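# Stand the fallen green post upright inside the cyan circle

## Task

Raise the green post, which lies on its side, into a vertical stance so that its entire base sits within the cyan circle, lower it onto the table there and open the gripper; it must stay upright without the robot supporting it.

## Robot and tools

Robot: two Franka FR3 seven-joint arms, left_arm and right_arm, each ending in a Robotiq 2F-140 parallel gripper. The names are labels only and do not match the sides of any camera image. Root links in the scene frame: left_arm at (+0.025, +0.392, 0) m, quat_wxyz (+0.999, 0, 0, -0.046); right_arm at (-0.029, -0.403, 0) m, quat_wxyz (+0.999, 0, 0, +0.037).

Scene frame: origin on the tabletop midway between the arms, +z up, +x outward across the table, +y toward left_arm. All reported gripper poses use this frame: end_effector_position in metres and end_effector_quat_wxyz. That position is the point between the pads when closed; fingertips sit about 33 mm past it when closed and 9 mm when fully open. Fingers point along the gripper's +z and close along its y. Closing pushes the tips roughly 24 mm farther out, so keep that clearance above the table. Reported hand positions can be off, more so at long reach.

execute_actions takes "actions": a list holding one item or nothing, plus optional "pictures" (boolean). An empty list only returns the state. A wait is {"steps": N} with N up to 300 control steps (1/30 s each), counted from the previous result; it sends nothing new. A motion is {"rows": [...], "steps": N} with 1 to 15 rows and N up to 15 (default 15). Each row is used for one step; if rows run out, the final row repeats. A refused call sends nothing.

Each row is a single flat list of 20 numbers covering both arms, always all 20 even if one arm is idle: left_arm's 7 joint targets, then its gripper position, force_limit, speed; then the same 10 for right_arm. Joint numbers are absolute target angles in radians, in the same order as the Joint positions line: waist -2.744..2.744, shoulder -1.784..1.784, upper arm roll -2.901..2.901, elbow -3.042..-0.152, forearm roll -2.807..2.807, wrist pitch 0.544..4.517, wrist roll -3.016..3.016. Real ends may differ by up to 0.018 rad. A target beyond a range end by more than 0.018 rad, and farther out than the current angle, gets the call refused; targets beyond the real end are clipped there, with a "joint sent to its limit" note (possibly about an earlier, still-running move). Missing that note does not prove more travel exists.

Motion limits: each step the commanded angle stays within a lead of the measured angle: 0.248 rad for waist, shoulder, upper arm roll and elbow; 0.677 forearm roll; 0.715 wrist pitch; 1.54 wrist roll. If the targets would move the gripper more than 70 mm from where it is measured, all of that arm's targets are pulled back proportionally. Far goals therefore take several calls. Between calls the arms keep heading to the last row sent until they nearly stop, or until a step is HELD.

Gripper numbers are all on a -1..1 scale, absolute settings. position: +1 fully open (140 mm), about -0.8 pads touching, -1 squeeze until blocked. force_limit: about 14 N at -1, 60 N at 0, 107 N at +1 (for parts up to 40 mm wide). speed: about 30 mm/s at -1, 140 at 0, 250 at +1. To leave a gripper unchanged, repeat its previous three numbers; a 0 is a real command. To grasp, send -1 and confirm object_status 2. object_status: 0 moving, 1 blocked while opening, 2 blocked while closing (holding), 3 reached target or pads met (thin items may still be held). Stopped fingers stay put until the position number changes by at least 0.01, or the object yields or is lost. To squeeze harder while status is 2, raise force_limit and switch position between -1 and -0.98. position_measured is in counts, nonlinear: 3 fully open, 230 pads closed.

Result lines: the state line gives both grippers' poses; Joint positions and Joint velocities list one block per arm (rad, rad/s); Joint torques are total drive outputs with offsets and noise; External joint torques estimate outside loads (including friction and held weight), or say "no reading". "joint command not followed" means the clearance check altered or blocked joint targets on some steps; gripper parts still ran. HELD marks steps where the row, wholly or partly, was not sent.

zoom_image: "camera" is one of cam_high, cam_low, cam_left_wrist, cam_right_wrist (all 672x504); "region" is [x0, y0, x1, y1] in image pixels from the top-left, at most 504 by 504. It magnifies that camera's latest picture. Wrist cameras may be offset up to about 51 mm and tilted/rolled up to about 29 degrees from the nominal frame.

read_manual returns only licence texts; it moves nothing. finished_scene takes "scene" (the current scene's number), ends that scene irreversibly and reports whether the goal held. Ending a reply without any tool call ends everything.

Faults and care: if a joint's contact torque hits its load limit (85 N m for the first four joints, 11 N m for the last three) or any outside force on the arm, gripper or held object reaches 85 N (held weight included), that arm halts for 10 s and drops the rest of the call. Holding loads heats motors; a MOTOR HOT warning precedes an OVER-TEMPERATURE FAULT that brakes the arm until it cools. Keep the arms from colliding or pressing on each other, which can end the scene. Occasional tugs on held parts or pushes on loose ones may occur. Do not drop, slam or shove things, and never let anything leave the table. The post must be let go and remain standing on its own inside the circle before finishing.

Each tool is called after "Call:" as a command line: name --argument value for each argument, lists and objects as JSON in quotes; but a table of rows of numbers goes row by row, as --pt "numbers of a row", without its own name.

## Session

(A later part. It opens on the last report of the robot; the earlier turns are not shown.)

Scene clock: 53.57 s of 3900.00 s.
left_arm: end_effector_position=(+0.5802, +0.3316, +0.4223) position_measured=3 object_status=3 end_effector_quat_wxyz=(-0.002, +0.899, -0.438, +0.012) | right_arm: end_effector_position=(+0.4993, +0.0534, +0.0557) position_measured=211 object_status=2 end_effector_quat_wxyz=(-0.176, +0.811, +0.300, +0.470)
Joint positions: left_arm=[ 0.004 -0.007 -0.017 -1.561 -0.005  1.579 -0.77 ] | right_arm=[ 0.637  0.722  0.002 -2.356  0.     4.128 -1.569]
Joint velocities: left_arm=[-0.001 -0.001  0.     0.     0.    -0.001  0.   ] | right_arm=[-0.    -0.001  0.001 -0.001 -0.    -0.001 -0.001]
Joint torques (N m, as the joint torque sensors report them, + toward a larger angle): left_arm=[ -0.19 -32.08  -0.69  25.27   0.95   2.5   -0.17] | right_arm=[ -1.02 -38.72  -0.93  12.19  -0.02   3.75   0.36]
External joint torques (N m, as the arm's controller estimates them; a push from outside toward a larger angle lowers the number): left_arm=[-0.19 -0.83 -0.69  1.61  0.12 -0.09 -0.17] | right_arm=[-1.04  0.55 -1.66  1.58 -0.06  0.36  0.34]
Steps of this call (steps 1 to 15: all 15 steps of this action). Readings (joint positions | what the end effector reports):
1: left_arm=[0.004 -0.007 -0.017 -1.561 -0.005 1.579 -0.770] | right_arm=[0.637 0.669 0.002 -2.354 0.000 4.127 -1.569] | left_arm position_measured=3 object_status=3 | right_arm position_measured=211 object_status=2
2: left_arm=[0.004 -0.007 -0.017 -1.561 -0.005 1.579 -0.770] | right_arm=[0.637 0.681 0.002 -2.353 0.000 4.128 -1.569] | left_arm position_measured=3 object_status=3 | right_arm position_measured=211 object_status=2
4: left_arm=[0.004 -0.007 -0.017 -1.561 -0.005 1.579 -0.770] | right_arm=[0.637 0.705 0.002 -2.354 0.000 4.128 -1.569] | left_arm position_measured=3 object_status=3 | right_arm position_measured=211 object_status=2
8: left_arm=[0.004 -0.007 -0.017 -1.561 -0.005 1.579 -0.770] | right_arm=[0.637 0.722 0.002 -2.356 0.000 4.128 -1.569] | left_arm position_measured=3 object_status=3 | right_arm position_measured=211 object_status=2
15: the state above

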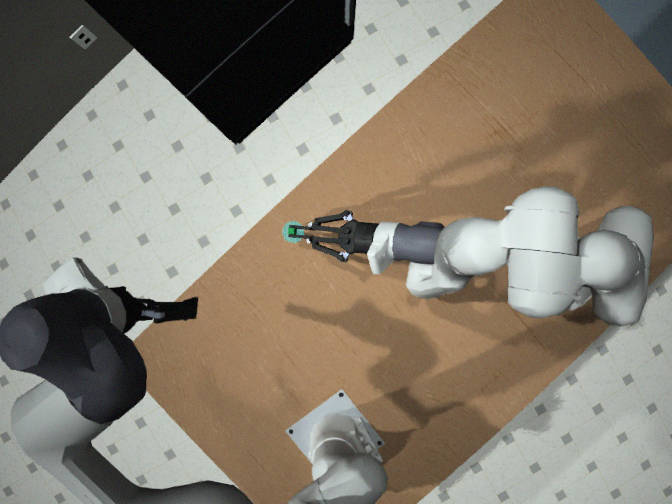

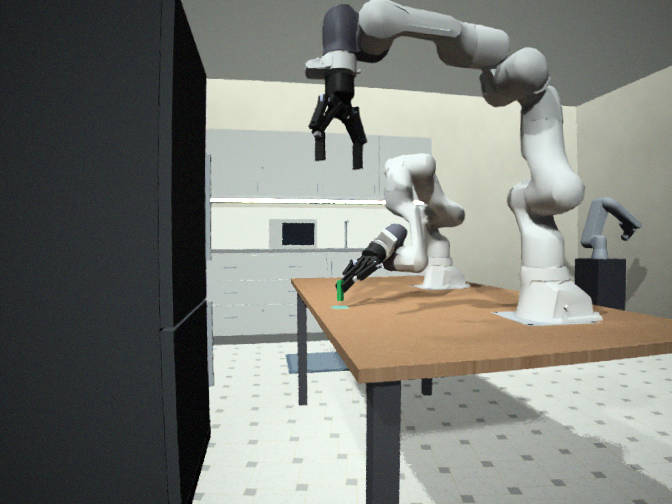

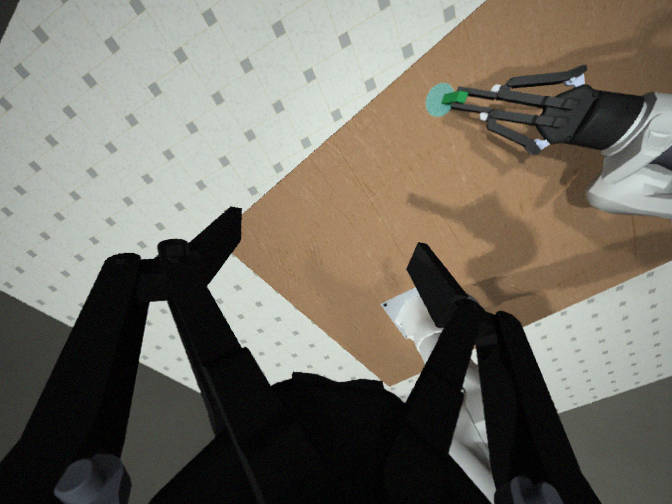

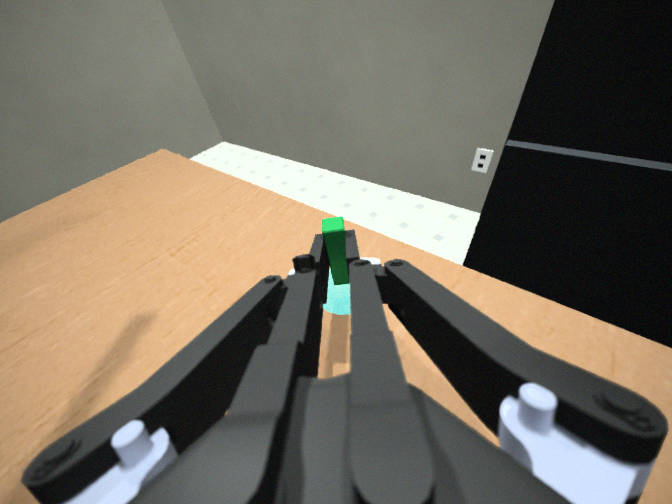

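Call:
execute_actions --actions '[{"rows":[[0.004,-0.007,-0.017,-1.561,-0.005,1.579,-0.77,1,0,0,0.637,0.745,0,-2.33,0,4.161,-1.562,-1,0.3,-0.3],[0.004,-0.007,-0.017,-1.561,-0.005,1.579,-0.77,1,0,0,0.637,0.778,0,-2.318,0,4.161,-1.562,-1,0.3,-0.3]],"steps":12}]' --pictures false

Call:
execute_actions --actions '[{"rows":[[0.004,-0.007,-0.017,-1.561,-0.005,1.579,-0.77,1,0,0,0.637,0.793,0,-2.318,0,4.161,-1.562,-1,0.3,-0.3]]}]'

Call:
zoom_image --camera "cam_low" --region '[300,245,400,320]'

Scene clock: 66.70 s of 3900.00 s.
left_arm: end_effector_position=(+0.5802, +0.3316, +0.4223) position_measured=3 object_status=3 end_effector_quat_wxyz=(-0.002, +0.899, -0.438, +0.012) | right_arm: end_effector_position=(+0.5013, +0.0550, +0.0409) position_measured=211 object_status=2 end_effector_quat_wxyz=(-0.177, +0.810, +0.300, +0.473)
Joint positions: left_arm=[ 0.004 -0.007 -0.017 -1.561 -0.005  1.579 -0.77 ] | right_arm=[ 0.637  0.777  0.002 -2.321  0.     4.155 -1.569]
Joint velocities: left_arm=[-0.     0.     0.001  0.     0.     0.    -0.   ] | right_arm=[-0.001 -0.     0.001  0.01  -0.001  0.021 -0.001]
Joint torques (N m, as the joint torque sensors report them, + toward a larger angle): left_arm=[  0.06 -31.55  -0.54  23.99   0.98   2.59  -0.06] | right_arm=[ -1.08 -38.53  -0.59  13.35  -0.06   3.85   0.37]
External joint torques (N m, as the arm's controller estimates them; a push from outside toward a larger angle lowers the number): left_arm=[ 0.06 -0.54 -0.53  0.44  0.16  0.01 -0.06] | right_arm=[-1.05  1.17 -1.3   3.32 -0.09  0.51  0.35]
Steps of this call (steps 1 to 15: the robot went on to your last target; steps 16 to 90: nothing new was sent; then 9.73 s passed at rest; steps 91 to 102: all 12 steps of this action). Readings (joint positions | what the end effector reports):
91: left_arm=[0.004 -0.007 -0.017 -1.561 -0.005 1.579 -0.770] | right_arm=[0.637 0.726 0.002 -2.351 0.000 4.133 -1.569] | left_arm position_measured=3 object_status=3 | right_arm position_measured=211 object_status=2
92: left_arm=[0.004 -0.007 -0.017 -1.561 -0.005 1.579 -0.770] | right_arm=[0.637 0.735 0.002 -2.340 0.000 4.138 -1.569] | left_arm position_measured=3 object_status=3 | right_arm position_measured=211 object_status=2
94: left_arm=[0.004 -0.007 -0.017 -1.561 -0.005 1.579 -0.770] | right_arm=[0.637 0.757 0.002 -2.327 0.000 4.145 -1.569] | left_arm position_measured=3 object_status=3 | right_arm position_measured=211 object_status=2
98: left_arm=[0.004 -0.007 -0.017 -1.561 -0.005 1.579 -0.770] | right_arm=[0.637 0.776 0.002 -2.323 0.000 4.152 -1.569] | left_arm position_measured=3 object_status=3 | right_arm position_measured=211 object_status=2
102: the state above

Scene clock: 67.20 s of 3900.00 s.
left_arm: end_effector_position=(+0.5802, +0.3316, +0.4223) position_measured=3 object_status=3 end_effector_quat_wxyz=(-0.002, +0.899, -0.438, +0.012) | right_arm: end_effector_position=(+0.4995, +0.0535, +0.0348) position_measured=211 object_status=2 end_effector_quat_wxyz=(-0.176, +0.811, +0.300, +0.471)
Joint positions: left_arm=[ 0.004 -0.007 -0.017 -1.561 -0.005  1.579 -0.77 ] | right_arm=[ 0.637  0.789  0.002 -2.319  0.     4.161 -1.569]
Joint velocities: left_arm=[-0.001 -0.001 -0.    -0.    -0.    -0.001 -0.001] | right_arm=[0.001 0.001 0.001 0.001 0.    0.001 0.001]
Joint torques (N m, as the joint torque sensors report them, + toward a larger angle): left_arm=[ -0.78 -30.66  -1.55  24.78   0.87   2.5   -0.1 ] | right_arm=[ -0.79 -37.4   -0.63  11.74  -0.07   3.51   0.39]
External joint torques (N m, as the arm's controller estimates them; a push from outside toward a larger angle lowers the number): left_arm=[-0.82  0.44 -1.59  1.2   0.05 -0.08 -0.1 ] | right_arm=[-0.84  2.52 -1.43  1.74 -0.08  0.13  0.37]
Steps of this call (steps 1 to 15: all 15 steps of this action). Readings (joint positions | what the end effector reports):
1: left_arm=[0.004 -0.007 -0.017 -1.561 -0.005 1.579 -0.770] | right_arm=[0.637 0.778 0.002 -2.320 0.000 4.156 -1.569] | left_arm position_measured=3 object_status=3 | right_arm position_measured=211 object_status=2
2: left_arm=[0.004 -0.007 -0.017 -1.561 -0.005 1.579 -0.770] | right_arm=[0.637 0.781 0.002 -2.319 0.000 4.157 -1.569] | left_arm position_measured=3 object_status=3 | right_arm position_measured=211 object_status=2
4: left_arm=[0.004 -0.007 -0.017 -1.561 -0.005 1.579 -0.770] | right_arm=[0.637 0.787 0.002 -2.319 0.000 4.157 -1.569] | left_arm position_measured=3 object_status=3 | right_arm position_measured=211 object_status=2
8: left_arm=[0.004 -0.007 -0.017 -1.561 -0.005 1.579 -0.770] | right_arm=[0.637 0.789 0.002 -2.319 0.000 4.160 -1.569] | left_arm position_measured=3 object_status=3 | right_arm position_measured=211 object_status=2
15: the state above

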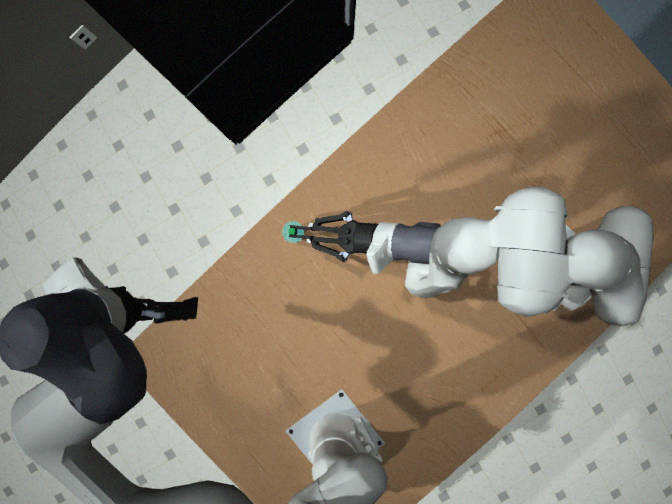

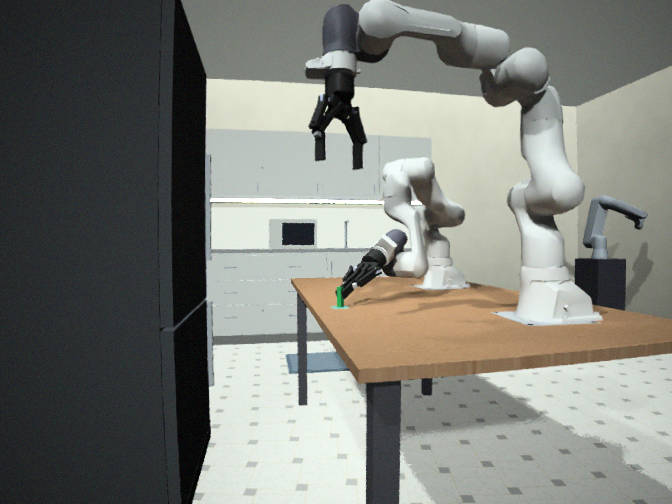

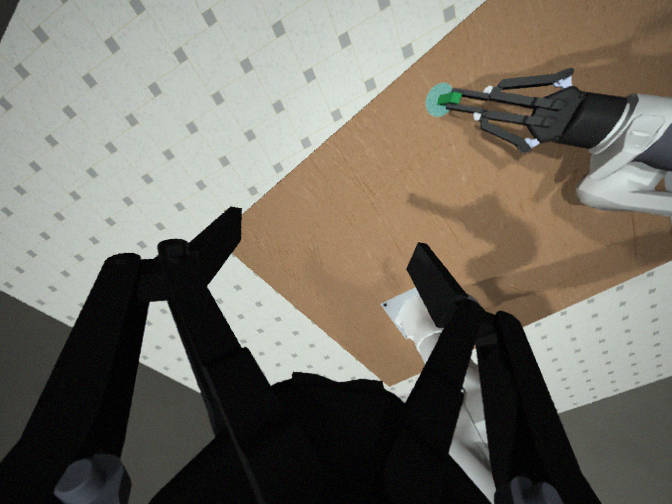

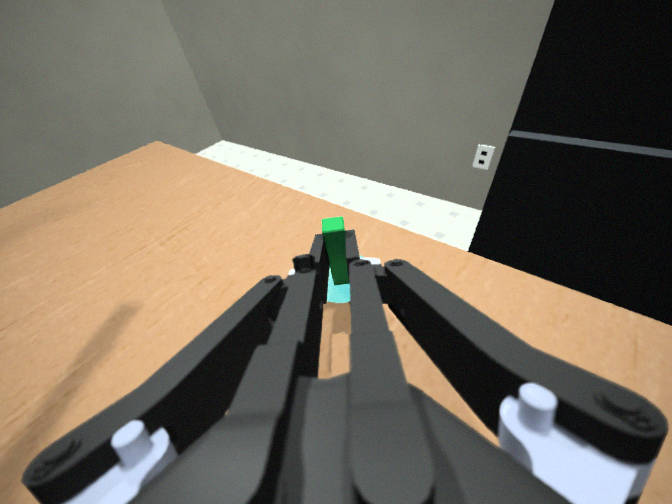

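Region (300, 245, 400, 320) of cam_low's 672x504 image, scaled by 5.040, with more detail than that image has; it fills the top 378 rows of this view, and the rest is white.

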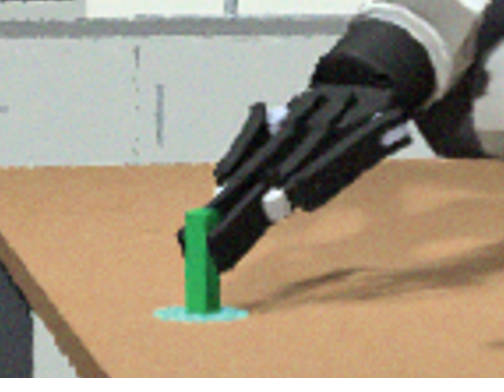

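Call:
execute_actions --actions '[{"rows":[[0.004,-0.007,-0.017,-1.561,-0.005,1.579,-0.77,1,0,0,0.637,0.793,0,-2.318,0,4.161,-1.562,0.2,0.3,-0.5]]}]' --pictures false

Call:
execute_actions --actions '[{"rows":[[0.004,-0.007,-0.017,-1.561,-0.005,1.579,-0.77,1,0,0,0.637,0.56,0,-2.46,0,4.161,-1.562,0.2,0.3,-0.5]]}]'

Scene clock: 74.73 s of 3900.00 s.
left_arm: end_effector_position=(+0.5802, +0.3316, +0.4223) position_measured=3 object_status=3 end_effector_quat_wxyz=(-0.002, +0.899, -0.438, +0.012) | right_arm: end_effector_position=(+0.4993, +0.0532, +0.0340) position_measured=148 object_status=0 end_effector_quat_wxyz=(-0.176, +0.811, +0.300, +0.470)
Joint positions: left_arm=[ 0.004 -0.007 -0.017 -1.561 -0.005  1.579 -0.77 ] | right_arm=[ 0.637  0.79   0.002 -2.319  0.     4.161 -1.569]
Joint velocities: left_arm=[ 0.    -0.001  0.001 -0.001 -0.002 -0.001  0.   ] | right_arm=[-0.001  0.    -0.001  0.001  0.002  0.    -0.001]
Joint torques (N m, as the joint torque sensors report them, + toward a larger angle): left_arm=[  0.21 -31.78  -0.5   24.34   1.     2.58  -0.2 ] | right_arm=[ -1.13 -37.82  -0.39  12.2   -0.04   3.42   0.38]
External joint torques (N m, as the arm's controller estimates them; a push from outside toward a larger angle lowers the number): left_arm=[ 0.19 -0.56 -0.52  0.7   0.18  0.   -0.2 ] | right_arm=[-1.06  2.14 -1.08  2.22 -0.08  0.04  0.35]
Steps of this call (steps 1 to 15: the robot went on to your last target; steps 16 to 90: nothing new was sent; then 4.03 s passed at rest; steps 91 to 105: all 15 steps of this action). Readings (joint positions | what the end effector reports):
91: left_arm=[0.004 -0.007 -0.017 -1.561 -0.005 1.579 -0.770] | right_arm=[0.637 0.789 0.002 -2.319 0.000 4.161 -1.569] | left_arm position_measured=3 object_status=3 | right_arm position_measured=211 object_status=0
92: left_arm=[0.004 -0.007 -0.017 -1.561 -0.005 1.579 -0.770] | right_arm=[0.637 0.789 0.002 -2.319 0.000 4.161 -1.569] | left_arm position_measured=3 object_status=3 | right_arm position_measured=211 object_status=0
94: left_arm=[0.004 -0.007 -0.017 -1.561 -0.005 1.579 -0.770] | right_arm=[0.637 0.790 0.002 -2.319 0.000 4.161 -1.569] | left_arm position_measured=3 object_status=3 | right_arm position_measured=198 object_status=0
98: left_arm=[0.004 -0.007 -0.017 -1.561 -0.005 1.579 -0.770] | right_arm=[0.637 0.790 0.002 -2.319 0.000 4.161 -1.569] | left_arm position_measured=3 object_status=3 | right_arm position_measured=180 object_status=0
105: the state above

Scene clock: 75.23 s of 3900.00 s.
left_arm: end_effector_position=(+0.5802, +0.3316, +0.4223) position_measured=3 object_status=3 end_effector_quat_wxyz=(-0.002, +0.899, -0.438, +0.012) | right_arm: end_effector_position=(+0.4966, +0.0506, +0.1354) position_measured=104 object_status=0 end_effector_quat_wxyz=(-0.190, +0.788, +0.292, +0.508)
Joint positions: left_arm=[ 0.004 -0.007 -0.017 -1.561 -0.005  1.579 -0.77 ] | right_arm=[ 0.637  0.559  0.002 -2.457  0.     4.162 -1.569]
Joint velocities: left_arm=[-0.001  0.     0.001  0.001  0.     0.     0.001] | right_arm=[ 0.001 -0.     0.    -0.011  0.     0.001  0.   ]
Joint torques (N m, as the joint torque sensors report them, + toward a larger angle): left_arm=[  0.19 -31.25  -0.47  24.46   1.05   2.53  -0.18] | right_arm=[ -0.79 -35.59  -0.78  11.07  -0.02   3.14   0.4 ]
External joint torques (N m, as the arm's controller estimates them; a push from outside toward a larger angle lowers the number): left_arm=[ 0.19 -0.07 -0.46  0.83  0.23 -0.06 -0.18] | right_arm=[-0.79  1.16 -1.34 -0.78 -0.13 -0.12  0.37]
Steps of this call (steps 1 to 15: all 15 steps of this action). Readings (joint positions | what the end effector reports):
1: left_arm=[0.004 -0.007 -0.017 -1.561 -0.005 1.579 -0.770] | right_arm=[0.637 0.772 0.002 -2.343 0.000 4.157 -1.569] | left_arm position_measured=3 object_status=3 | right_arm position_measured=143 object_status=0
2: left_arm=[0.004 -0.007 -0.017 -1.561 -0.005 1.579 -0.770] | right_arm=[0.637 0.734 0.002 -2.376 0.000 4.156 -1.569] | left_arm position_measured=3 object_status=3 | right_arm position_measured=138 object_status=0
4: left_arm=[0.004 -0.007 -0.017 -1.561 -0.005 1.579 -0.770] | right_arm=[0.637 0.652 0.002 -2.418 0.000 4.156 -1.569] | left_arm position_measured=3 object_status=3 | right_arm position_measured=129 object_status=0
8: left_arm=[0.004 -0.007 -0.017 -1.561 -0.005 1.579 -0.770] | right_arm=[0.637 0.565 0.002 -2.445 0.000 4.162 -1.569] | left_arm position_measured=3 object_status=3 | right_arm position_measured=111 object_status=0
15: the state above

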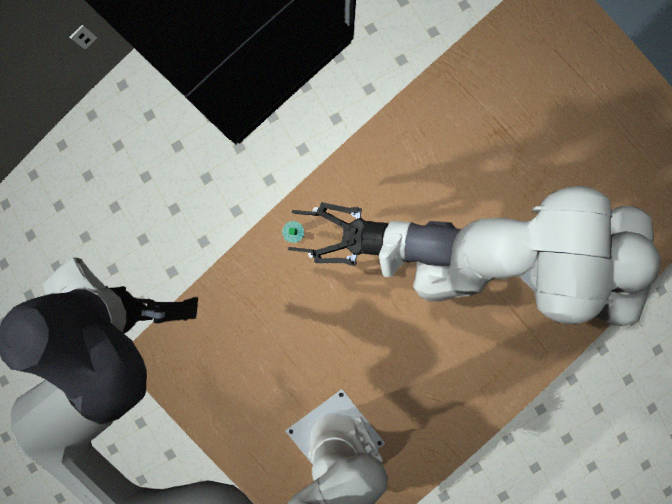

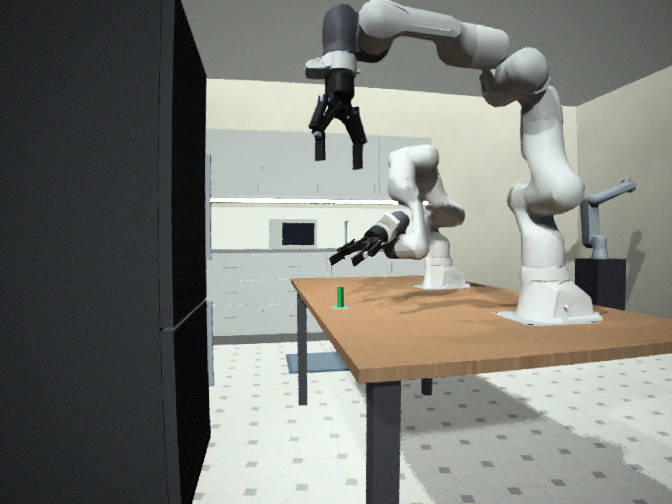

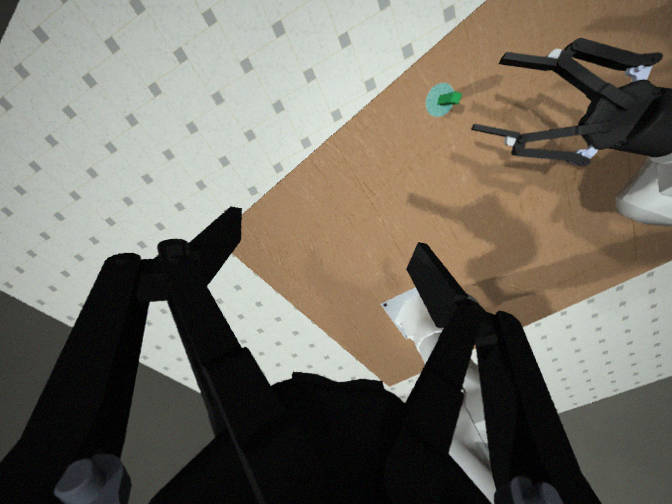

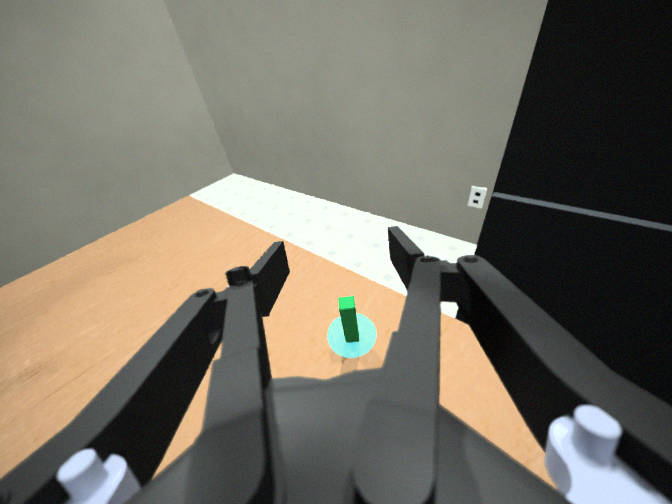

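Call:
finished_scene --scene 2

The scene is finished: the task was done.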